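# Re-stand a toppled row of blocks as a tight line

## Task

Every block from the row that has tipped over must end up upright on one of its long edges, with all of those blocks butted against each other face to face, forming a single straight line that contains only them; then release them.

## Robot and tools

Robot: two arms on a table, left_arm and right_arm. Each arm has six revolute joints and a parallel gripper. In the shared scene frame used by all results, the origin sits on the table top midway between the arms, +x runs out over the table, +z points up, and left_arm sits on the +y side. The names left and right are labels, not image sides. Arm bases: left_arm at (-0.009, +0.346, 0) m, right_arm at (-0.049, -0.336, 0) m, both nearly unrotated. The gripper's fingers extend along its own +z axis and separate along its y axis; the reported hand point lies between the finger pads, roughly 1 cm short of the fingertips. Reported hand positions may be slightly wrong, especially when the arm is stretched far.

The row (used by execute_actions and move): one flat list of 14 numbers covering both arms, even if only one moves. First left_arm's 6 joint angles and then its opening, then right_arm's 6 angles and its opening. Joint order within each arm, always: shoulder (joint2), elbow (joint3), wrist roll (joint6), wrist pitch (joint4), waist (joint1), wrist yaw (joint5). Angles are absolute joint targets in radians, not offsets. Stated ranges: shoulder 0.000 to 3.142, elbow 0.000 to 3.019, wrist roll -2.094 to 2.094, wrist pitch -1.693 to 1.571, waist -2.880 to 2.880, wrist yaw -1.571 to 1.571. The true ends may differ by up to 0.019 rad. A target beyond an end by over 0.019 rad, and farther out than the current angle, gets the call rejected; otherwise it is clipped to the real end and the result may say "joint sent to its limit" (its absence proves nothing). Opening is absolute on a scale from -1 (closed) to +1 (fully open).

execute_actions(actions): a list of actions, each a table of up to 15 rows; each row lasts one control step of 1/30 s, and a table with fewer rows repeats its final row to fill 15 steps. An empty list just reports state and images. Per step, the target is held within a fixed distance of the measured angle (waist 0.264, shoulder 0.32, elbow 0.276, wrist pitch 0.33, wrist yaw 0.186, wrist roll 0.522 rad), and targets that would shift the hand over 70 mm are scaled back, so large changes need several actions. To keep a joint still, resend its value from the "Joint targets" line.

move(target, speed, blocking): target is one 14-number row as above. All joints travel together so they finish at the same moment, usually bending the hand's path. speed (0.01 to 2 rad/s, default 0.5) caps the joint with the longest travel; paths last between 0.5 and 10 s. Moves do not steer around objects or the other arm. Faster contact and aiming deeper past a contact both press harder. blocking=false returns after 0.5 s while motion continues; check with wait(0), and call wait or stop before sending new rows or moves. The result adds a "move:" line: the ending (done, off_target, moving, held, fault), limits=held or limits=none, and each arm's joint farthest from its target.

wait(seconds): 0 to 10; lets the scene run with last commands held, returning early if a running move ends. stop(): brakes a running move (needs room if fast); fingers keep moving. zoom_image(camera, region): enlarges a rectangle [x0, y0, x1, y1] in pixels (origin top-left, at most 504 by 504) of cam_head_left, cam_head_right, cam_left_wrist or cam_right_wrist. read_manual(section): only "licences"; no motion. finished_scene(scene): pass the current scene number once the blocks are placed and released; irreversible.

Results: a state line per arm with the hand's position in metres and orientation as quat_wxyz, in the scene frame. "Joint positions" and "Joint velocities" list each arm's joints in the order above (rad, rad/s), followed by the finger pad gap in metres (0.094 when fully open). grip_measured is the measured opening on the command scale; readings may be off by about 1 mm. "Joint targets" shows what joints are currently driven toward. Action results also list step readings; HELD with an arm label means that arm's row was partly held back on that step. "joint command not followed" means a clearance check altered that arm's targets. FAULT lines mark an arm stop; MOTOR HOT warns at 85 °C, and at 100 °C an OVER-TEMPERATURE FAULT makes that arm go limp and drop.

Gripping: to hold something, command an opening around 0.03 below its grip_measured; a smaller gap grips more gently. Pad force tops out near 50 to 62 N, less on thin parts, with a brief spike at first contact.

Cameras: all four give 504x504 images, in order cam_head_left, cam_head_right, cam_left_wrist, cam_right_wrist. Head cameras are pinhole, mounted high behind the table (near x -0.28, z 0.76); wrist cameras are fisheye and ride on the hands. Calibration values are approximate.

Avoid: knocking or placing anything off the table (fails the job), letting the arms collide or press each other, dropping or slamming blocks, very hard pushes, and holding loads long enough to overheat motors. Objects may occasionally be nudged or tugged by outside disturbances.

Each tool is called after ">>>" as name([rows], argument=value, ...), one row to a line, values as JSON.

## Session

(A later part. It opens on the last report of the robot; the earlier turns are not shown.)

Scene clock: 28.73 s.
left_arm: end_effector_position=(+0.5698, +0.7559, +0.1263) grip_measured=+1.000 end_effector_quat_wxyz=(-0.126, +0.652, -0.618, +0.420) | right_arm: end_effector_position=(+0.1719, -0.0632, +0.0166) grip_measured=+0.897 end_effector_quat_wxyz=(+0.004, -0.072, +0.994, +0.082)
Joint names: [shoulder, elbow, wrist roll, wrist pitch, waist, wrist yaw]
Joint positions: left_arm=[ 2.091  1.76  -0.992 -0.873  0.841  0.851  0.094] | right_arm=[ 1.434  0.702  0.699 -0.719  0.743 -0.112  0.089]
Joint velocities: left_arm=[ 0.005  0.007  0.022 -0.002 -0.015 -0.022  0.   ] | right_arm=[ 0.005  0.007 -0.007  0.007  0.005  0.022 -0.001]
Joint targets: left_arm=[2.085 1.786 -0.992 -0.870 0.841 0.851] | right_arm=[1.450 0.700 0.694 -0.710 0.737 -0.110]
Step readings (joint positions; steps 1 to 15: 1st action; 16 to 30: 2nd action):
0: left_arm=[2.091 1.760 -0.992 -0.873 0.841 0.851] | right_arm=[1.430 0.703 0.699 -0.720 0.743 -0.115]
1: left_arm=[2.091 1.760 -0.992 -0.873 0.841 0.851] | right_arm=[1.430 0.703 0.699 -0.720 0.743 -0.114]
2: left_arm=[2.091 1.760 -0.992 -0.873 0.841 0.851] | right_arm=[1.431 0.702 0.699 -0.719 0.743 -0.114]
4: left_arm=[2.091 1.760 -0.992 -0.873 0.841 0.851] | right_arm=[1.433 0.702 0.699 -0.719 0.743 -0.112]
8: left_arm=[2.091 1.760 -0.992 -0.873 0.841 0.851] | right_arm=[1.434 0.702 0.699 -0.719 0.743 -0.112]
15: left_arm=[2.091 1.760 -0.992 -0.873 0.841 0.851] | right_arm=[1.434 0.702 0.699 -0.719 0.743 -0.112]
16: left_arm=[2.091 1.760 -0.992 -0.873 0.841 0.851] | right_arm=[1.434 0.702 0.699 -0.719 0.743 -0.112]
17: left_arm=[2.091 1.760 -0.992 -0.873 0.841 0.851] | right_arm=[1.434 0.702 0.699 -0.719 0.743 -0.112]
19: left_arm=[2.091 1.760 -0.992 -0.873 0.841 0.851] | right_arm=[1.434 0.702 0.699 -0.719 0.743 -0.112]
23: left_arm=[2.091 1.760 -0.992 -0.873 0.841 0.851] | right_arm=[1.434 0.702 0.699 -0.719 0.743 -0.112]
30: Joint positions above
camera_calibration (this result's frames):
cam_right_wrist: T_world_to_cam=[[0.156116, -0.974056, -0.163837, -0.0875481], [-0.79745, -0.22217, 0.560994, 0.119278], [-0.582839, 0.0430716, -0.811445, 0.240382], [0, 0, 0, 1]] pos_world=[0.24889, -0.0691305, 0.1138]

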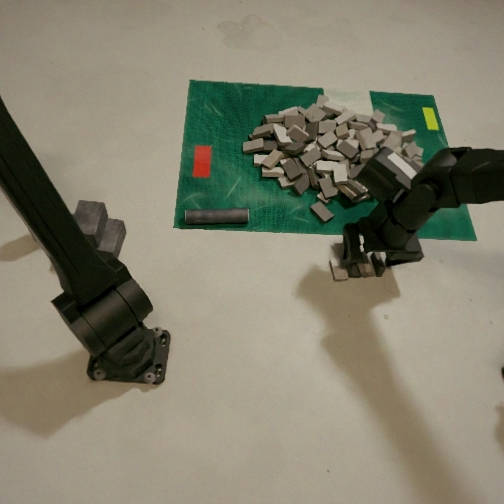

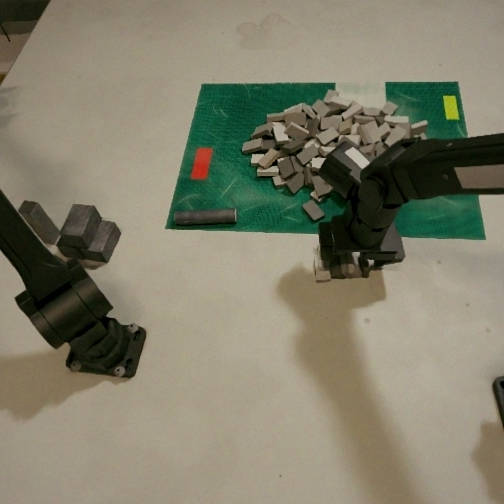

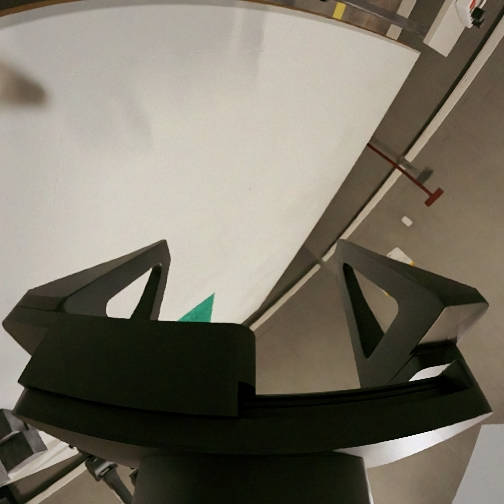

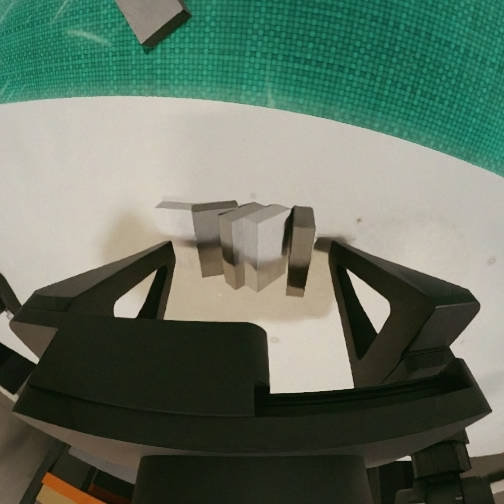

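>>> execute_actions([
  [[2.085,1.786,-0.992,-0.87,0.841,0.851,1,1.45,0.70,0.694,-0.71,0.737,-0.11,0.5]],
  [[2.085,1.786,-0.992,-0.87,0.841,0.851,1,1.45,0.70,0.694,-0.71,0.737,-0.11,0.3]],
  [[2.085,1.786,-0.992,-0.87,0.841,0.851,1,1.45,0.70,0.694,-0.71,0.737,-0.11,0.1]],
  [[2.085,1.786,-0.992,-0.87,0.841,0.851,1,1.45,0.70,0.694,-0.71,0.737,-0.11,-0.05]],
])

>>> zoom_image(camera="cam_right_wrist", region=[130, 160, 380, 330])

Scene clock: 32.13 s.
left_arm: end_effector_position=(+0.5698, +0.7559, +0.1263) grip_measured=+1.000 end_effector_quat_wxyz=(-0.126, +0.652, -0.618, +0.420) | right_arm: end_effector_position=(+0.1725, -0.0642, +0.0162) grip_measured=-0.047 end_effector_quat_wxyz=(+0.006, -0.072, +0.994, +0.079)
Joint names: [shoulder, elbow, wrist roll, wrist pitch, waist, wrist yaw]
Joint positions: left_arm=[ 2.091  1.76  -0.992 -0.873  0.841  0.851  0.094] | right_arm=[ 1.434  0.701  0.699 -0.719  0.743 -0.106  0.045]
Joint velocities: left_arm=[-0.024 -0.007  0.022  0.002 -0.005 -0.037  0.   ] | right_arm=[-0.005  0.002  0.037 -0.007 -0.005 -0.022  0.   ]
Joint targets: left_arm=[2.085 1.786 -0.992 -0.870 0.841 0.851] | right_arm=[1.450 0.700 0.694 -0.710 0.737 -0.110]
Step readings (joint positions; steps 1 to 15: 1st action; 16 to 30: 2nd action; 31 to 45: 3rd action; 46 to 60: 4th action):
0: left_arm=[2.091 1.760 -0.992 -0.873 0.841 0.851] | right_arm=[1.434 0.702 0.699 -0.719 0.743 -0.112]
1: left_arm=[2.091 1.760 -0.992 -0.873 0.841 0.851] | right_arm=[1.434 0.702 0.699 -0.719 0.743 -0.112]
2: left_arm=[2.091 1.760 -0.992 -0.873 0.841 0.851] | right_arm=[1.434 0.702 0.699 -0.719 0.743 -0.112]
4: left_arm=[2.091 1.760 -0.992 -0.873 0.841 0.851] | right_arm=[1.434 0.702 0.699 -0.719 0.743 -0.112]
8: left_arm=[2.091 1.760 -0.992 -0.873 0.841 0.851] | right_arm=[1.434 0.702 0.699 -0.719 0.743 -0.112]
15: left_arm=[2.091 1.760 -0.992 -0.873 0.841 0.851] | right_arm=[1.434 0.702 0.699 -0.719 0.743 -0.112]
16: left_arm=[2.091 1.760 -0.992 -0.873 0.841 0.851] | right_arm=[1.434 0.702 0.699 -0.719 0.743 -0.112]
17: left_arm=[2.091 1.760 -0.992 -0.873 0.841 0.851] | right_arm=[1.434 0.702 0.699 -0.719 0.743 -0.111]
19: left_arm=[2.091 1.760 -0.992 -0.873 0.841 0.851] | right_arm=[1.434 0.702 0.699 -0.719 0.743 -0.111]
23: left_arm=[2.091 1.760 -0.992 -0.873 0.841 0.851] | right_arm=[1.434 0.702 0.699 -0.719 0.743 -0.111]
30: left_arm=[2.091 1.760 -0.992 -0.873 0.841 0.851] | right_arm=[1.434 0.702 0.699 -0.719 0.743 -0.111]
31: left_arm=[2.091 1.760 -0.992 -0.873 0.841 0.851] | right_arm=[1.434 0.702 0.699 -0.719 0.743 -0.109]
32: left_arm=[2.091 1.760 -0.992 -0.873 0.841 0.851] | right_arm=[1.434 0.701 0.699 -0.719 0.743 -0.108]
34: left_arm=[2.091 1.760 -0.992 -0.873 0.841 0.851] | right_arm=[1.434 0.701 0.699 -0.719 0.743 -0.108]
38: left_arm=[2.091 1.760 -0.992 -0.873 0.841 0.851] | right_arm=[1.434 0.701 0.699 -0.719 0.743 -0.108]
45: left_arm=[2.091 1.760 -0.992 -0.873 0.841 0.851] | right_arm=[1.434 0.701 0.699 -0.719 0.743 -0.108]
46: left_arm=[2.091 1.760 -0.992 -0.873 0.841 0.851] | right_arm=[1.434 0.701 0.699 -0.719 0.743 -0.106]
47: left_arm=[2.091 1.760 -0.992 -0.873 0.841 0.851] | right_arm=[1.434 0.701 0.699 -0.719 0.743 -0.106]
49: left_arm=[2.091 1.760 -0.992 -0.873 0.841 0.851] | right_arm=[1.434 0.701 0.699 -0.719 0.743 -0.106]
53: left_arm=[2.091 1.760 -0.992 -0.873 0.841 0.851] | right_arm=[1.434 0.701 0.699 -0.719 0.743 -0.106]
60: Joint positions above
camera_calibration (this result's frames):
cam_right_wrist: T_world_to_cam=[[0.155678, -0.974927, -0.159, -0.0887403], [-0.799763, -0.218873, 0.558994, 0.120355], [-0.579779, 0.0401397, -0.813784, 0.239809], [0, 0, 0, 1]] pos_world=[0.249107, -0.0697986, 0.113765]

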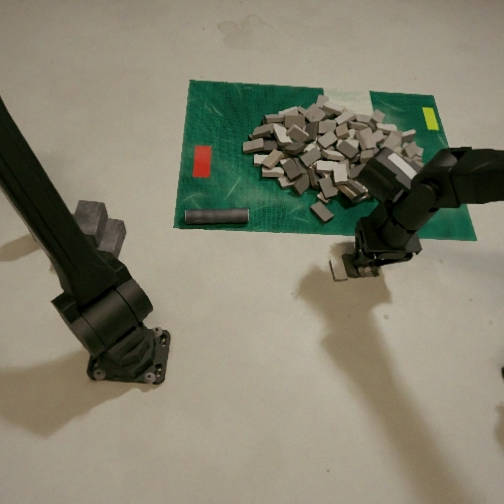

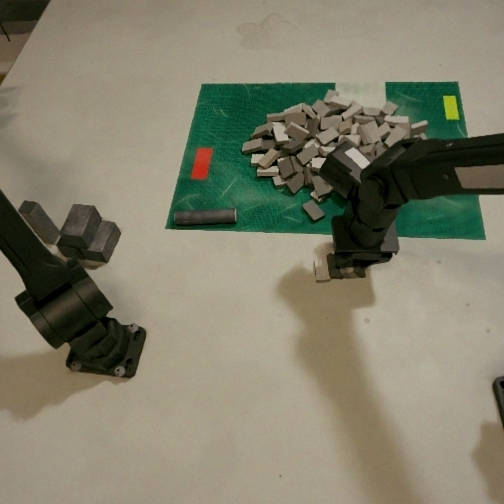

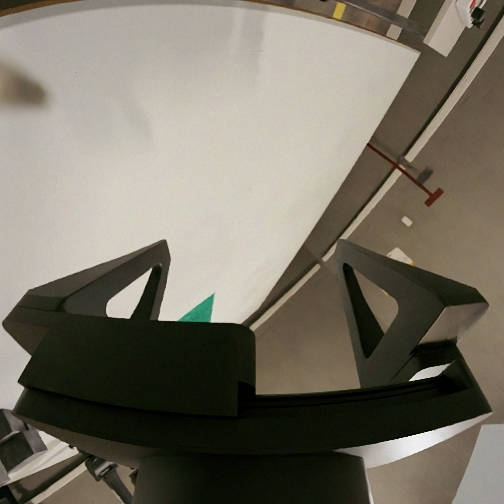

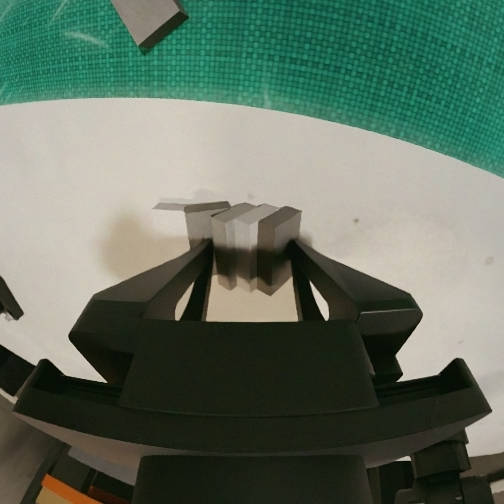

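Region (130, 160, 380, 330) of cam_right_wrist's 504x504 image, scaled by 2.016, with more detail than that image has; it fills the top 343 rows of this view, and the rest is white.

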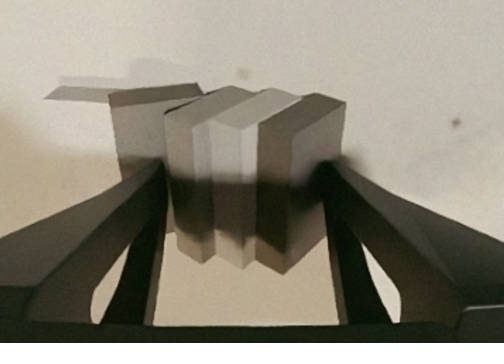

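>>> execute_actions([
  [[2.085,1.786,-0.992,-0.87,0.841,0.851,1,1.465,0.70,0.694,-0.69,0.72,-0.16,0.02]],
  [[2.085,1.786,-0.992,-0.87,0.841,0.851,1,1.465,0.70,0.694,-0.69,0.72,-0.16,-0.1]],
  [[2.085,1.786,-0.992,-0.87,0.841,0.851,1,1.465,0.70,0.694,-0.69,0.72,-0.16,-0.2]],
  [[2.085,1.786,-0.992,-0.87,0.841,0.851,1,1.465,0.70,0.694,-0.69,0.72,-0.16,-0.3]],
])

>>> zoom_image(camera="cam_right_wrist", region=[130, 160, 380, 330])

Scene clock: 35.13 s.
left_arm: end_effector_position=(+0.5698, +0.7559, +0.1263) grip_measured=+1.000 end_effector_quat_wxyz=(-0.126, +0.652, -0.618, +0.420) | right_arm: end_effector_position=(+0.1723, -0.0615, +0.0147) grip_measured=-0.288 end_effector_quat_wxyz=(-0.008, -0.065, +0.993, +0.097)
Joint names: [shoulder, elbow, wrist roll, wrist pitch, waist, wrist yaw]
Joint positions: left_arm=[ 2.091  1.76  -0.992 -0.873  0.841  0.851  0.094] | right_arm=[ 1.442  0.701  0.699 -0.707  0.726 -0.153  0.033]
Joint velocities: left_arm=[-0.024 -0.007 -0.081 -0.002  0.005 -0.051  0.   ] | right_arm=[ 0.005 -0.012  0.007 -0.012 -0.005 -0.081 -0.001]
Joint targets: left_arm=[2.085 1.786 -0.992 -0.870 0.841 0.851] | right_arm=[1.465 0.700 0.694 -0.690 0.720 -0.160]
Step readings (joint positions; steps 1 to 15: 1st action; 16 to 30: 2nd action; 31 to 45: 3rd action; 46 to 60: 4th action):
0: left_arm=[2.091 1.760 -0.992 -0.873 0.841 0.851] | right_arm=[1.434 0.701 0.699 -0.719 0.743 -0.106]
1: left_arm=[2.091 1.760 -0.992 -0.873 0.841 0.851] | right_arm=[1.434 0.701 0.699 -0.718 0.741 -0.122]
2: left_arm=[2.091 1.760 -0.992 -0.873 0.841 0.851] | right_arm=[1.435 0.701 0.699 -0.714 0.737 -0.139]
4: left_arm=[2.091 1.760 -0.992 -0.873 0.841 0.851] | right_arm=[1.437 0.701 0.699 -0.712 0.730 -0.151]
8: left_arm=[2.091 1.760 -0.992 -0.873 0.841 0.851] | right_arm=[1.441 0.701 0.699 -0.710 0.727 -0.152]
15: left_arm=[2.091 1.760 -0.992 -0.873 0.841 0.851] | right_arm=[1.441 0.701 0.699 -0.710 0.727 -0.152]
16: left_arm=[2.091 1.760 -0.992 -0.873 0.841 0.851] | right_arm=[1.441 0.701 0.699 -0.710 0.727 -0.151]
17: left_arm=[2.091 1.760 -0.992 -0.873 0.841 0.851] | right_arm=[1.441 0.701 0.699 -0.709 0.727 -0.153]
19: left_arm=[2.091 1.760 -0.992 -0.873 0.841 0.851] | right_arm=[1.441 0.701 0.699 -0.709 0.727 -0.153]
23: left_arm=[2.091 1.760 -0.992 -0.873 0.841 0.851] | right_arm=[1.442 0.701 0.699 -0.708 0.727 -0.153]
30: left_arm=[2.091 1.760 -0.992 -0.873 0.841 0.851] | right_arm=[1.442 0.701 0.699 -0.708 0.727 -0.153]
31: left_arm=[2.091 1.760 -0.992 -0.873 0.841 0.851] | right_arm=[1.442 0.701 0.699 -0.708 0.727 -0.153]
32: left_arm=[2.091 1.760 -0.992 -0.873 0.841 0.851] | right_arm=[1.442 0.701 0.699 -0.708 0.727 -0.153]
34: left_arm=[2.091 1.760 -0.992 -0.873 0.841 0.851] | right_arm=[1.442 0.701 0.699 -0.708 0.726 -0.153]
38: left_arm=[2.091 1.760 -0.992 -0.873 0.841 0.851] | right_arm=[1.442 0.701 0.699 -0.707 0.726 -0.153]
45: left_arm=[2.091 1.760 -0.992 -0.873 0.841 0.851] | right_arm=[1.442 0.701 0.699 -0.707 0.726 -0.153]
46: left_arm=[2.091 1.760 -0.992 -0.873 0.841 0.851] | right_arm=[1.442 0.701 0.699 -0.707 0.726 -0.153]
47: left_arm=[2.091 1.760 -0.992 -0.873 0.841 0.851] | right_arm=[1.442 0.701 0.699 -0.707 0.726 -0.153]
49: left_arm=[2.091 1.760 -0.992 -0.873 0.841 0.851] | right_arm=[1.442 0.701 0.699 -0.707 0.726 -0.153]
53: left_arm=[2.091 1.760 -0.992 -0.873 0.841 0.851] | right_arm=[1.442 0.701 0.699 -0.707 0.726 -0.153]
60: Joint positions above
camera_calibration (this result's frames):
cam_right_wrist: T_world_to_cam=[[0.139065, -0.970626, -0.196333, -0.0826354], [-0.783813, -0.229055, 0.57721, 0.118001], [-0.605226, 0.0736188, -0.792642, 0.244492], [0, 0, 0, 1]] pos_world=[0.251955, -0.0711786, 0.109459]

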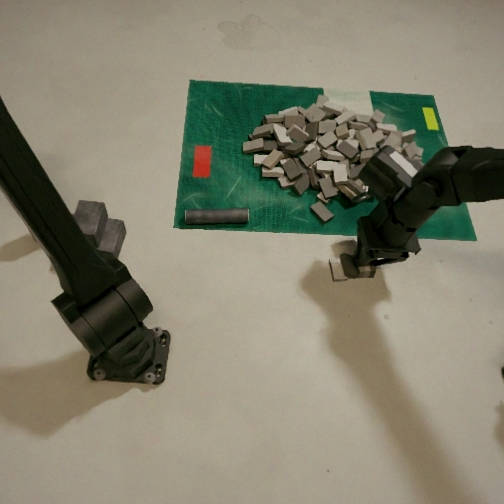

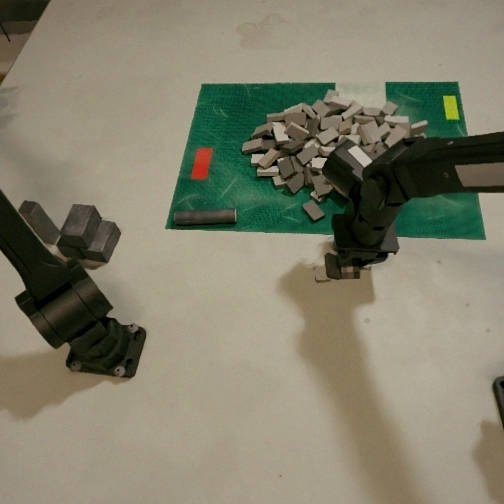

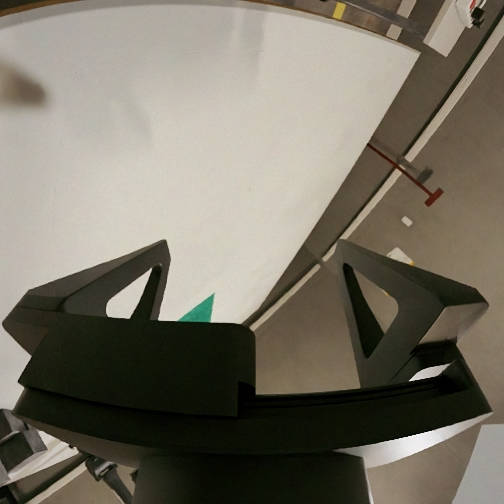

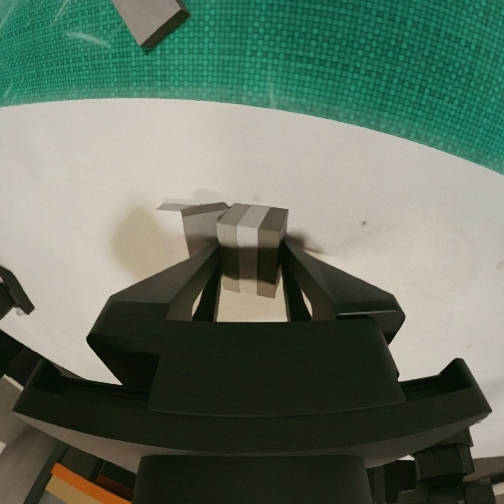

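Region (130, 160, 380, 330) of cam_right_wrist's 504x504 image, scaled by 2.016, with more detail than that image has; it fills the top 343 rows of this view, and the rest is white.

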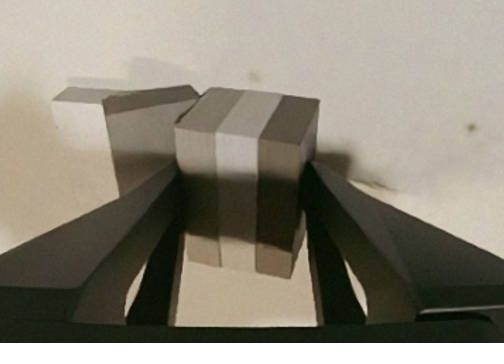

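>>> execute_actions([
  [[2.085,1.786,-0.992,-0.87,0.841,0.851,1,1.455,0.70,0.694,-0.69,0.72,-0.16,-0.1]],
  [[2.085,1.786,-0.992,-0.87,0.841,0.851,1,1.455,0.70,0.694,-0.69,0.72,-0.16,0.8]],
  [[2.085,1.786,-0.992,-0.87,0.841,0.851,1,1.465,0.70,0.694,-0.69,0.755,-0.16,0.8]],
  [[2.085,1.786,-0.992,-0.87,0.841,0.851,1,1.465,0.70,0.694,-0.69,0.755,-0.16,0.45]],
  [[2.085,1.786,-0.992,-0.87,0.841,0.851,1,1.465,0.70,0.694,-0.69,0.755,-0.16,0.3]],
])

>>> zoom_image(camera="cam_right_wrist", region=[130, 160, 380, 330])

Scene clock: 39.70 s.
left_arm: end_effector_position=(+0.5698, +0.7559, +0.1263) grip_measured=+1.000 end_effector_quat_wxyz=(-0.126, +0.652, -0.618, +0.420) | right_arm: end_effector_position=(+0.1672, -0.0559, +0.0133) grip_measured=+0.303 end_effector_quat_wxyz=(-0.011, -0.074, +0.992, +0.100)
Joint names: [shoulder, elbow, wrist roll, wrist pitch, waist, wrist yaw]
Joint positions: left_arm=[ 2.091  1.76  -0.992 -0.873  0.841  0.851  0.094] | right_arm=[ 1.448  0.701  0.699 -0.7    0.745 -0.159  0.061]
Joint velocities: left_arm=[-0.015  0.017 -0.066 -0.012 -0.015  0.007  0.   ] | right_arm=[-0.015 -0.002 -0.051 -0.012  0.005 -0.037  0.   ]
Joint targets: left_arm=[2.085 1.786 -0.992 -0.870 0.841 0.851] | right_arm=[1.465 0.700 0.694 -0.690 0.755 -0.160]
Step readings (joint positions; steps 1 to 15: 1st action; 16 to 30: 2nd action; 31 to 45: 3rd action; 46 to 60: 4th action; 61 to 75: 5th action):
0: left_arm=[2.091 1.760 -0.992 -0.873 0.841 0.851] | right_arm=[1.442 0.701 0.699 -0.707 0.726 -0.153]
1: left_arm=[2.091 1.760 -0.992 -0.873 0.841 0.851] | right_arm=[1.442 0.701 0.699 -0.707 0.726 -0.154]
2: left_arm=[2.091 1.760 -0.992 -0.873 0.841 0.851] | right_arm=[1.443 0.701 0.699 -0.705 0.726 -0.156]
4: left_arm=[2.091 1.760 -0.992 -0.873 0.841 0.851] | right_arm=[1.443 0.701 0.699 -0.703 0.726 -0.157]
8: left_arm=[2.091 1.760 -0.992 -0.873 0.841 0.851] | right_arm=[1.443 0.701 0.699 -0.702 0.726 -0.157]
15: left_arm=[2.091 1.760 -0.992 -0.873 0.841 0.851] | right_arm=[1.443 0.701 0.699 -0.702 0.726 -0.157]
16: left_arm=[2.091 1.760 -0.992 -0.873 0.841 0.851] | right_arm=[1.443 0.701 0.699 -0.702 0.726 -0.157]
17: left_arm=[2.091 1.760 -0.992 -0.873 0.841 0.851] | right_arm=[1.443 0.701 0.699 -0.702 0.726 -0.157]
19: left_arm=[2.091 1.760 -0.992 -0.873 0.841 0.851] | right_arm=[1.443 0.701 0.699 -0.701 0.726 -0.157]
23: left_arm=[2.091 1.760 -0.992 -0.873 0.841 0.851] | right_arm=[1.443 0.701 0.699 -0.701 0.726 -0.157]
30: left_arm=[2.091 1.760 -0.992 -0.873 0.841 0.851] | right_arm=[1.443 0.701 0.699 -0.701 0.726 -0.157]
31: left_arm=[2.091 1.760 -0.992 -0.873 0.841 0.851] | right_arm=[1.443 0.701 0.699 -0.701 0.727 -0.157]
32: left_arm=[2.091 1.760 -0.992 -0.873 0.841 0.851] | right_arm=[1.443 0.701 0.699 -0.701 0.729 -0.157]
34: left_arm=[2.091 1.760 -0.992 -0.873 0.841 0.851] | right_arm=[1.445 0.701 0.699 -0.701 0.737 -0.157]
38: left_arm=[2.091 1.760 -0.992 -0.873 0.841 0.851] | right_arm=[1.448 0.701 0.699 -0.701 0.745 -0.158]
45: left_arm=[2.091 1.760 -0.992 -0.873 0.841 0.851] | right_arm=[1.448 0.701 0.699 -0.701 0.745 -0.158]
46: left_arm=[2.091 1.760 -0.992 -0.873 0.841 0.851] | right_arm=[1.448 0.701 0.699 -0.701 0.745 -0.158]
47: left_arm=[2.091 1.760 -0.992 -0.873 0.841 0.851] | right_arm=[1.448 0.701 0.699 -0.701 0.745 -0.158]
49: left_arm=[2.091 1.760 -0.992 -0.873 0.841 0.851] | right_arm=[1.448 0.701 0.699 -0.701 0.745 -0.158]
53: left_arm=[2.091 1.760 -0.992 -0.873 0.841 0.851] | right_arm=[1.448 0.701 0.699 -0.701 0.745 -0.158]
60: left_arm=[2.091 1.760 -0.992 -0.873 0.841 0.851] | right_arm=[1.448 0.701 0.699 -0.701 0.745 -0.158]
61: left_arm=[2.091 1.760 -0.992 -0.873 0.841 0.851] | right_arm=[1.448 0.701 0.699 -0.701 0.745 -0.158]
62: left_arm=[2.091 1.760 -0.992 -0.873 0.841 0.851] | right_arm=[1.448 0.701 0.699 -0.701 0.745 -0.158]
64: left_arm=[2.091 1.760 -0.992 -0.873 0.841 0.851] | right_arm=[1.448 0.701 0.699 -0.700 0.745 -0.159]
68: left_arm=[2.091 1.760 -0.992 -0.873 0.841 0.851] | right_arm=[1.448 0.701 0.699 -0.700 0.745 -0.159]
75: Joint positions above
camera_calibration (this result's frames):
cam_right_wrist: T_world_to_cam=[[0.157325, -0.966651, -0.202075, -0.0794873], [-0.777666, -0.247387, 0.577958, 0.114036], [-0.608675, 0.0662193, -0.790652, 0.240031], [0, 0, 0, 1]] pos_world=[0.247289, -0.0645201, 0.107811]

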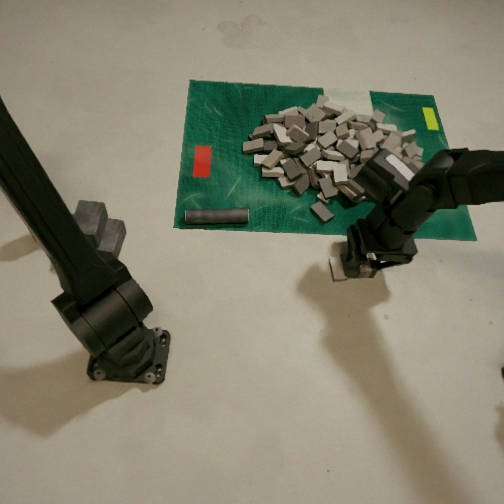

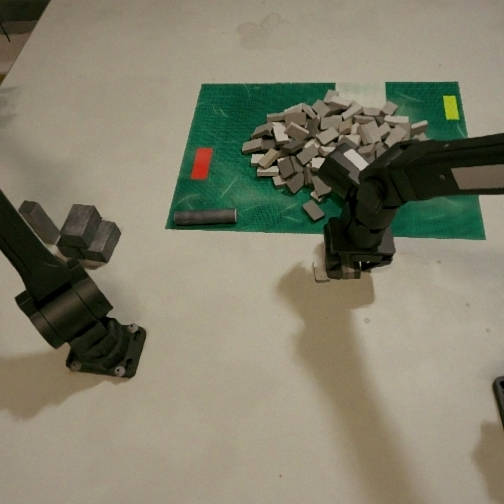

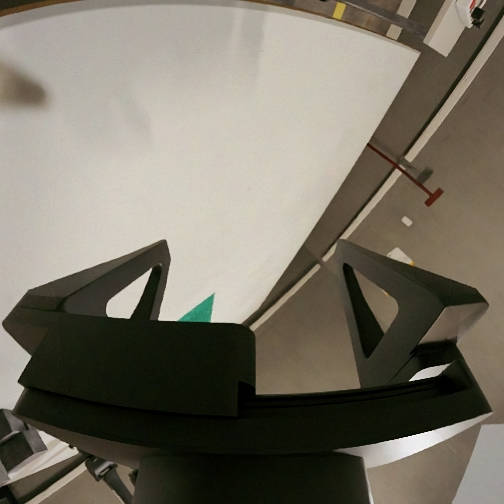

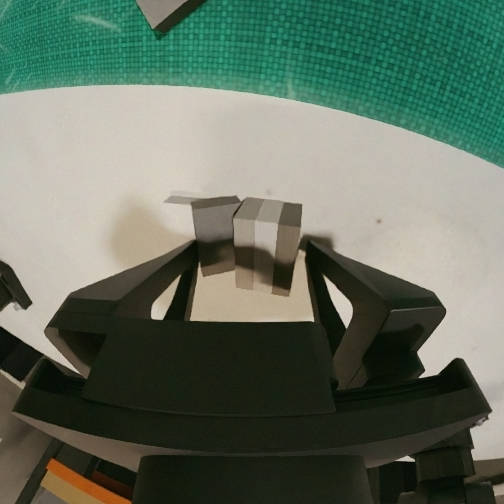

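Region (130, 160, 380, 330) of cam_right_wrist's 504x504 image, scaled by 2.016, with more detail than that image has; it fills the top 343 rows of this view, and the rest is white.

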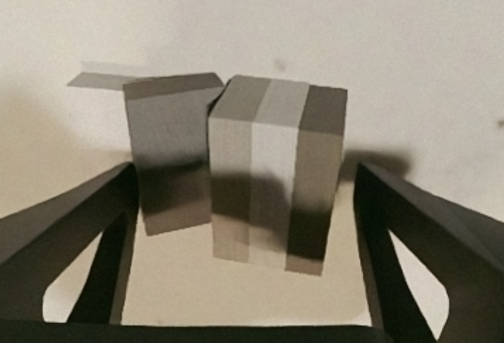

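>>> execute_actions([
  [[2.085,1.786,-0.992,-0.87,0.841,0.851,1,1.465,0.70,0.694,-0.69,0.755,-0.16,0.2]],
  [[2.085,1.786,-0.992,-0.87,0.841,0.851,1,1.455,0.70,0.694,-0.69,0.755,-0.16,0.14]],
  [[2.085,1.786,-0.992,-0.87,0.841,0.851,1,1.44,0.70,0.694,-0.69,0.755,-0.16,0.08]],
  [[2.085,1.786,-0.992,-0.87,0.841,0.851,1,1.43,0.70,0.694,-0.69,0.755,-0.16,0.02]],
])

>>> zoom_image(camera="cam_right_wrist", region=[130, 160, 380, 330])

Scene clock: 43.97 s.
left_arm: end_effector_position=(+0.5698, +0.7559, +0.1263) grip_measured=+1.000 end_effector_quat_wxyz=(-0.126, +0.652, -0.618, +0.420) | right_arm: end_effector_position=(+0.1678, -0.0542, +0.0194) grip_measured=+0.023 end_effector_quat_wxyz=(-0.004, -0.076, +0.991, +0.106)
Joint names: [shoulder, elbow, wrist roll, wrist pitch, waist, wrist yaw]
Joint positions: left_arm=[ 2.091  1.76  -0.992 -0.873  0.841  0.851  0.094] | right_arm=[ 1.428  0.7    0.699 -0.7    0.746 -0.159  0.048]
Joint velocities: left_arm=[-0.024 -0.012  0.081  0.012 -0.005 -0.007  0.   ] | right_arm=[-0.024 -0.007 -0.037 -0.017 -0.005 -0.066 -0.001]
Joint targets: left_arm=[2.085 1.786 -0.992 -0.870 0.841 0.851] | right_arm=[1.430 0.700 0.694 -0.690 0.755 -0.160]
Step readings (joint positions; steps 1 to 15: 1st action; 16 to 30: 2nd action; 31 to 45: 3rd action; 46 to 60: 4th action):
0: left_arm=[2.091 1.760 -0.992 -0.873 0.841 0.851] | right_arm=[1.448 0.701 0.699 -0.700 0.745 -0.159]
1: left_arm=[2.091 1.760 -0.992 -0.873 0.841 0.851] | right_arm=[1.448 0.701 0.699 -0.699 0.745 -0.161]
2: left_arm=[2.091 1.760 -0.992 -0.873 0.841 0.851] | right_arm=[1.448 0.701 0.699 -0.698 0.745 -0.162]
4: left_arm=[2.091 1.760 -0.992 -0.873 0.841 0.851] | right_arm=[1.448 0.701 0.699 -0.696 0.746 -0.162]
8: left_arm=[2.091 1.760 -0.992 -0.873 0.841 0.851] | right_arm=[1.448 0.701 0.699 -0.696 0.746 -0.162]
15: left_arm=[2.091 1.760 -0.992 -0.873 0.841 0.851] | right_arm=[1.448 0.701 0.699 -0.696 0.746 -0.162]
16: left_arm=[2.091 1.760 -0.992 -0.873 0.841 0.851] | right_arm=[1.448 0.701 0.699 -0.696 0.746 -0.163]
17: left_arm=[2.091 1.760 -0.992 -0.873 0.841 0.851] | right_arm=[1.448 0.701 0.699 -0.696 0.746 -0.163]
19: left_arm=[2.091 1.760 -0.992 -0.873 0.841 0.851] | right_arm=[1.447 0.701 0.699 -0.696 0.746 -0.163]
23: left_arm=[2.091 1.760 -0.992 -0.873 0.841 0.851] | right_arm=[1.446 0.701 0.699 -0.696 0.746 -0.163]
30: left_arm=[2.091 1.760 -0.992 -0.873 0.841 0.851] | right_arm=[1.446 0.701 0.699 -0.696 0.746 -0.163]
31: left_arm=[2.091 1.760 -0.992 -0.873 0.841 0.851] | right_arm=[1.445 0.701 0.699 -0.697 0.746 -0.163]
32: left_arm=[2.091 1.760 -0.992 -0.873 0.841 0.851] | right_arm=[1.438 0.701 0.699 -0.700 0.746 -0.162]
34: left_arm=[2.091 1.760 -0.992 -0.873 0.841 0.851] | right_arm=[1.428 0.701 0.699 -0.700 0.746 -0.161]
38: left_arm=[2.091 1.760 -0.992 -0.873 0.841 0.851] | right_arm=[1.428 0.700 0.699 -0.700 0.746 -0.160]
45: left_arm=[2.091 1.760 -0.992 -0.873 0.841 0.851] | right_arm=[1.428 0.700 0.699 -0.700 0.746 -0.160]
46: left_arm=[2.091 1.760 -0.992 -0.873 0.841 0.851] | right_arm=[1.428 0.700 0.699 -0.700 0.746 -0.159]
47: left_arm=[2.091 1.760 -0.992 -0.873 0.841 0.851] | right_arm=[1.428 0.700 0.699 -0.700 0.746 -0.159]
49: left_arm=[2.091 1.760 -0.992 -0.873 0.841 0.851] | right_arm=[1.428 0.700 0.699 -0.700 0.746 -0.159]
53: left_arm=[2.091 1.760 -0.992 -0.873 0.841 0.851] | right_arm=[1.428 0.700 0.699 -0.700 0.746 -0.159]
60: Joint positions above
camera_calibration (this result's frames):
cam_right_wrist: T_world_to_cam=[[0.161267, -0.963513, -0.213626, -0.0769896], [-0.783779, -0.256578, 0.56556, 0.11217], [-0.599736, 0.0762292, -0.796558, 0.244273], [0, 0, 0, 1]] pos_world=[0.246832, -0.0640208, 0.114692]

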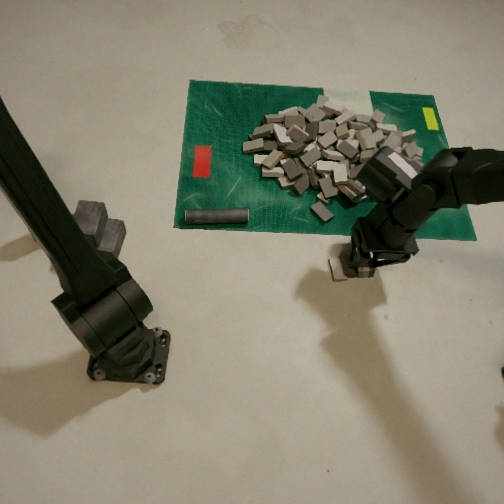

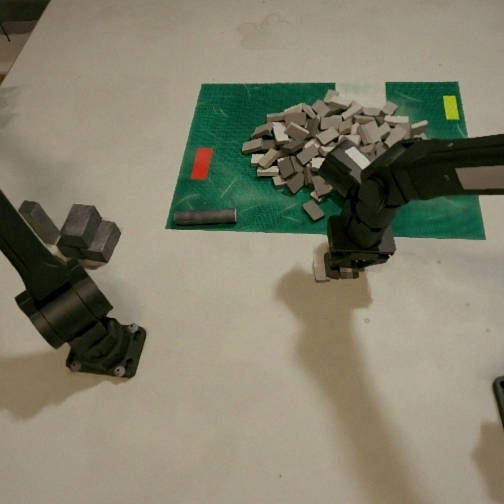

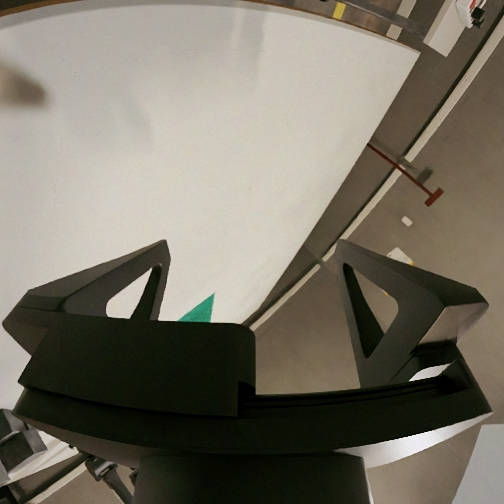

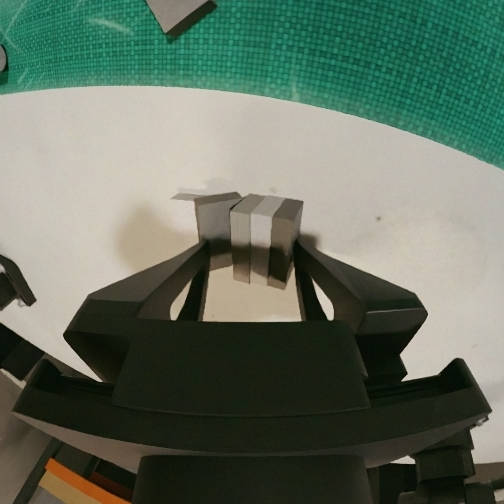

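Region (130, 160, 380, 330) of cam_right_wrist's 504x504 image, scaled by 2.016, with more detail than that image has; it fills the top 343 rows of this view, and the rest is white.

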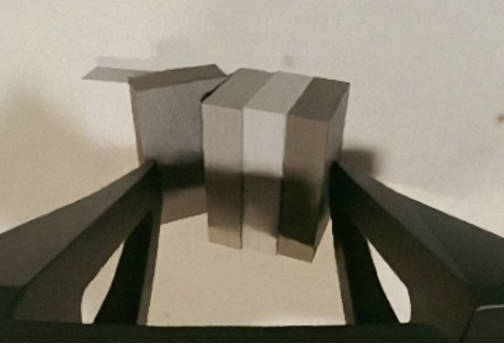

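>>> execute_actions([
  [[2.085,1.786,-0.992,-0.87,0.841,0.851,1,1.445,0.70,0.694,-0.69,0.74,-0.16,-0.1]],
  [[2.085,1.786,-0.992,-0.87,0.841,0.851,1,1.455,0.70,0.694,-0.69,0.73,-0.16,-0.2]],
  [[2.085,1.786,-0.992,-0.87,0.841,0.851,1,1.455,0.70,0.694,-0.69,0.73,-0.16,-0.32]],
])

>>> move(target=[2.085,1.786,-0.992,-0.87,0.841,0.851,1,1.40,0.74,0.694,-0.78,0.73,-0.16,-0.32], speed=0.2)

>>> move(target=[2.085,1.786,-0.992,-0.87,0.841,0.851,1,1.40,0.74,1.571,-0.67,0.45,0,-0.32], speed=0.6)

Scene clock: 48.07 s.
left_arm: end_effector_position=(+0.5698, +0.7559, +0.1263) grip_measured=+1.000 end_effector_quat_wxyz=(-0.126, +0.652, -0.618, +0.420) | right_arm: end_effector_position=(+0.1690, -0.0572, +0.0159) grip_measured=-0.308 end_effector_quat_wxyz=(-0.007, -0.072, +0.992, +0.102)
Joint names: [shoulder, elbow, wrist roll, wrist pitch, waist, wrist yaw]
Joint positions: left_arm=[ 2.091  1.76  -0.992 -0.873  0.841  0.851  0.094] | right_arm=[ 1.438  0.699  0.699 -0.7    0.74  -0.156  0.033]
Joint velocities: left_arm=[-0.024 -0.007  0.081 -0.002  0.005 -0.022  0.   ] | right_arm=[-0.015 -0.002  0.022  0.007 -0.015 -0.051  0.001]
Joint targets: left_arm=[2.085 1.786 -0.992 -0.870 0.841 0.851] | right_arm=[1.455 0.700 0.694 -0.690 0.730 -0.160]
Step readings (joint positions; steps 1 to 15: 1st action; 16 to 30: 2nd action; 31 to 45: 3rd action):
0: left_arm=[2.091 1.760 -0.992 -0.873 0.841 0.851] | right_arm=[1.428 0.700 0.699 -0.700 0.746 -0.159]
1: left_arm=[2.091 1.760 -0.992 -0.873 0.841 0.851] | right_arm=[1.428 0.700 0.699 -0.700 0.746 -0.158]
2: left_arm=[2.091 1.760 -0.992 -0.873 0.841 0.851] | right_arm=[1.428 0.699 0.699 -0.700 0.746 -0.158]
4: left_arm=[2.091 1.760 -0.992 -0.873 0.841 0.851] | right_arm=[1.429 0.699 0.699 -0.700 0.746 -0.157]
8: left_arm=[2.091 1.760 -0.992 -0.873 0.841 0.851] | right_arm=[1.429 0.699 0.699 -0.700 0.746 -0.157]
15: left_arm=[2.091 1.760 -0.992 -0.873 0.841 0.851] | right_arm=[1.429 0.699 0.699 -0.700 0.746 -0.157]
16: left_arm=[2.091 1.760 -0.992 -0.873 0.841 0.851] | right_arm=[1.429 0.699 0.699 -0.700 0.745 -0.156]
17: left_arm=[2.091 1.760 -0.992 -0.873 0.841 0.851] | right_arm=[1.431 0.699 0.699 -0.700 0.744 -0.156]
19: left_arm=[2.091 1.760 -0.992 -0.873 0.841 0.851] | right_arm=[1.434 0.699 0.699 -0.700 0.742 -0.156]
23: left_arm=[2.091 1.760 -0.992 -0.873 0.841 0.851] | right_arm=[1.437 0.699 0.699 -0.700 0.740 -0.156]
30: left_arm=[2.091 1.760 -0.992 -0.873 0.841 0.851] | right_arm=[1.437 0.699 0.699 -0.700 0.740 -0.156]
31: left_arm=[2.091 1.760 -0.992 -0.873 0.841 0.851] | right_arm=[1.437 0.699 0.699 -0.700 0.740 -0.156]
32: left_arm=[2.091 1.760 -0.992 -0.873 0.841 0.851] | right_arm=[1.437 0.699 0.699 -0.700 0.740 -0.156]
34: left_arm=[2.091 1.760 -0.992 -0.873 0.841 0.851] | right_arm=[1.438 0.699 0.699 -0.700 0.740 -0.156]
38: left_arm=[2.091 1.760 -0.992 -0.873 0.841 0.851] | right_arm=[1.438 0.699 0.699 -0.700 0.740 -0.156]
45: Joint positions above
camera_calibration (this result's frames):
cam_right_wrist: T_world_to_cam=[[0.153642, -0.966684, -0.204733, -0.0798338], [-0.78304, -0.245486, 0.571476, 0.114729], [-0.602696, 0.0725114, -0.794669, 0.242687], [0, 0, 0, 1]] pos_world=[0.24837, -0.0666073, 0.110947]

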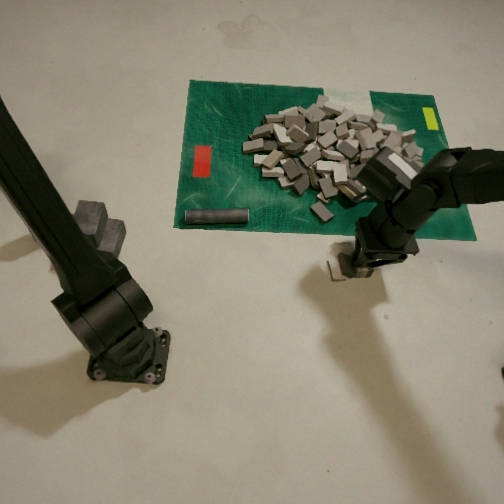

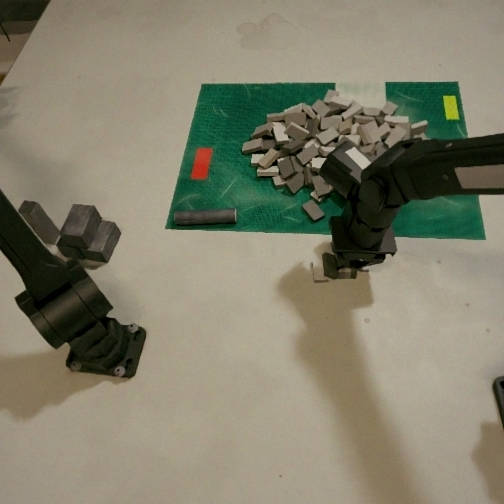

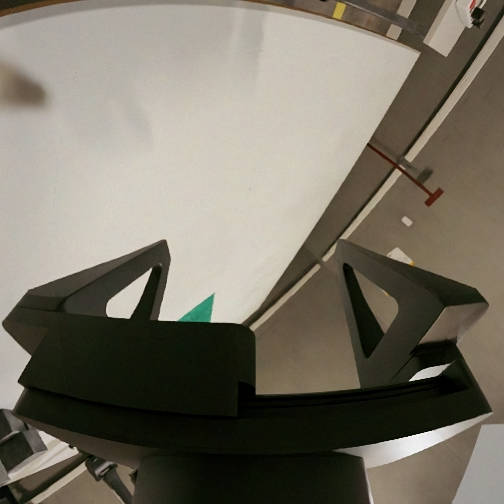

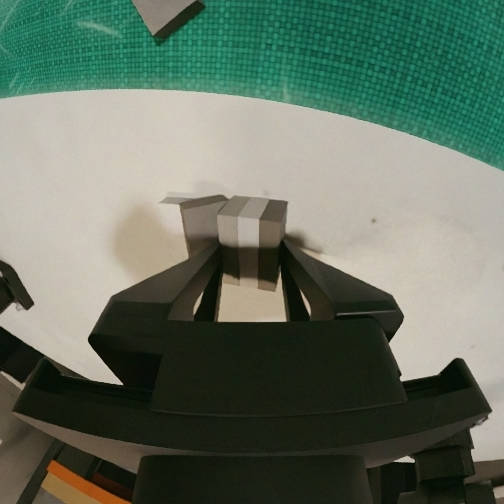

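Scene clock: 49.03 s.
left_arm: end_effector_position=(+0.5698, +0.7559, +0.1263) grip_measured=+1.000 end_effector_quat_wxyz=(-0.126, +0.652, -0.618, +0.420) | right_arm: end_effector_position=(+0.1591, -0.0677, +0.0227) grip_measured=-0.317 end_effector_quat_wxyz=(-0.023, -0.071, +0.993, +0.087)
Joint names: [shoulder, elbow, wrist roll, wrist pitch, waist, wrist yaw]
Joint positions: left_arm=[ 2.091  1.76  -0.992 -0.873  0.841  0.851  0.094] | right_arm=[ 1.411  0.699  0.699 -0.772  0.74  -0.158  0.032]
Joint velocities: left_arm=[-0.024 -0.007 -0.095  0.012  0.015 -0.022  0.   ] | right_arm=[-0.005  0.012  0.022 -0.002  0.005  0.007  0.   ]
Joint targets: left_arm=[2.085 1.786 -0.992 -0.870 0.841 0.851] | right_arm=[1.400 0.740 0.694 -0.780 0.730 -0.160]
move: off_target (left_arm, right_arm); limits=none; left_arm: farthest joint: the elbow, 0.026 radians from its target (0.026 radians at the start); right_arm: farthest joint: the elbow, 0.041 radians from its target (0.041 radians at the start)
camera_calibration (this result's frames):
cam_right_wrist: T_world_to_cam=[[0.147797, -0.972847, -0.178117, -0.0871654], [-0.764569, -0.226627, 0.603386, 0.0981422], [-0.627368, 0.047004, -0.777303, 0.244706], [0, 0, 0, 1]] pos_world=[0.24144, -0.074059, 0.115468]

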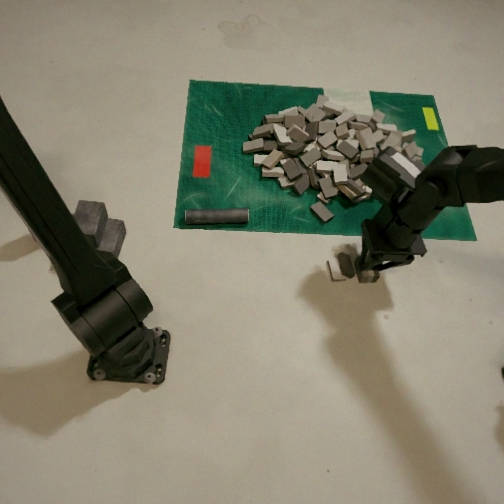

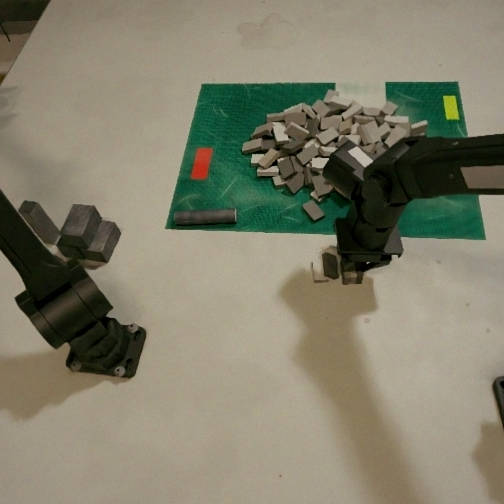

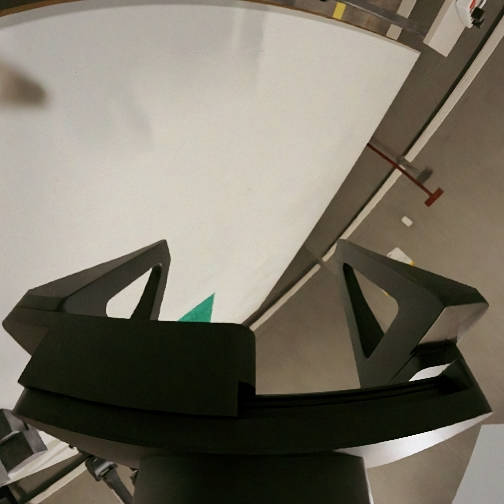

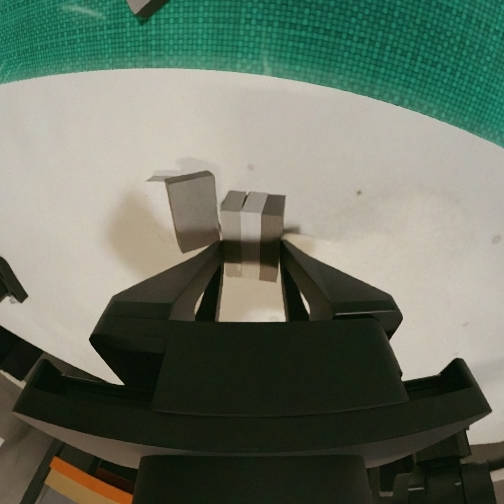

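Scene clock: 51.33 s.
left_arm: end_effector_position=(+0.5698, +0.7559, +0.1263) grip_measured=+1.000 end_effector_quat_wxyz=(-0.126, +0.652, -0.618, +0.420) | right_arm: end_effector_position=(+0.2583, -0.1466, +0.0235) grip_measured=-0.317 end_effector_quat_wxyz=(+0.043, +0.481, +0.872, +0.078)
Joint names: [shoulder, elbow, wrist roll, wrist pitch, waist, wrist yaw]
Joint positions: left_arm=[ 2.091  1.76  -0.992 -0.873  0.841  0.851  0.094] | right_arm=[ 1.411  0.699  1.562 -0.681  0.459 -0.002  0.032]
Joint velocities: left_arm=[-0.015  0.002  0.007 -0.022  0.005 -0.007  0.   ] | right_arm=[ 0.005  0.002  0.022  0.007 -0.005  0.007  0.001]
Joint targets: left_arm=[2.085 1.786 -0.992 -0.870 0.841 0.851] | right_arm=[1.400 0.740 1.571 -0.670 0.450 0.000]
move: off_target (left_arm, right_arm); limits=none; left_arm: farthest joint: the elbow, 0.026 radians from its target (0.026 radians at the start); right_arm: farthest joint: the elbow, 0.041 radians from its target (0.041 radians at the start)
camera_calibration (this result's frames):
cam_right_wrist: T_world_to_cam=[[-0.825994, -0.534516, -0.178958, 0.137368], [-0.528287, 0.623358, 0.576488, 0.219836], [-0.196588, 0.570717, -0.797268, 0.277252], [0, 0, 0, 1]] pos_world=[0.284105, -0.221843, 0.118894]

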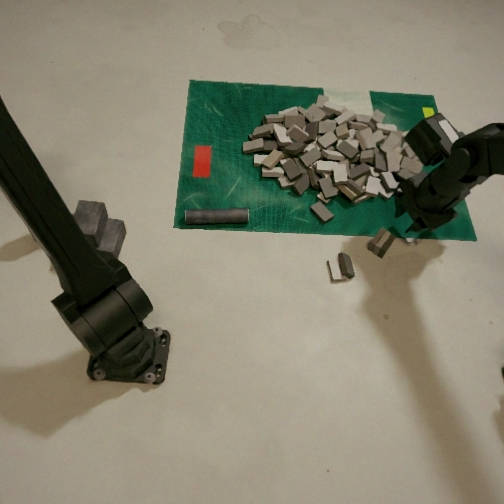

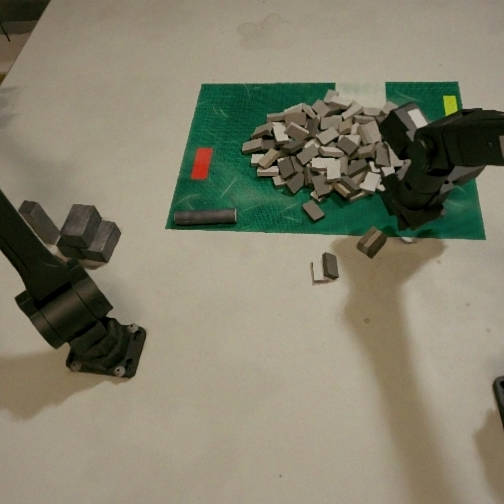

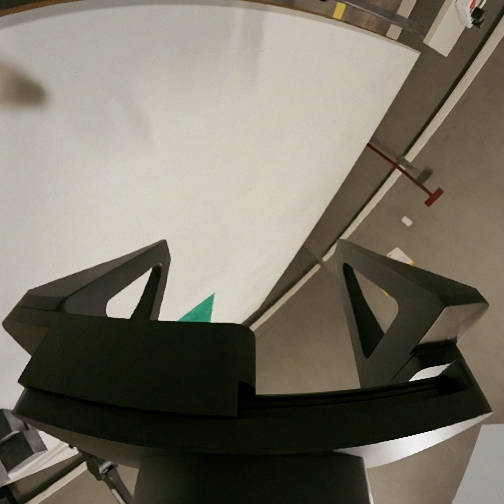

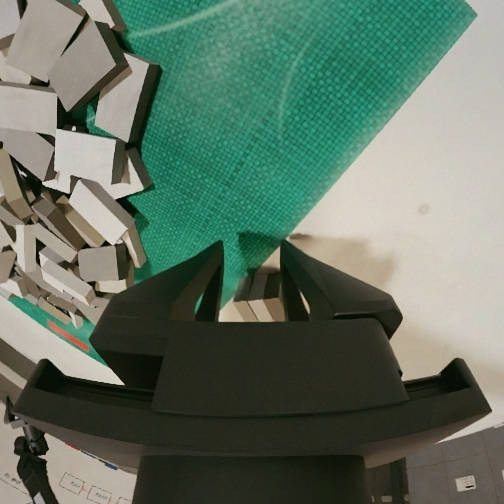

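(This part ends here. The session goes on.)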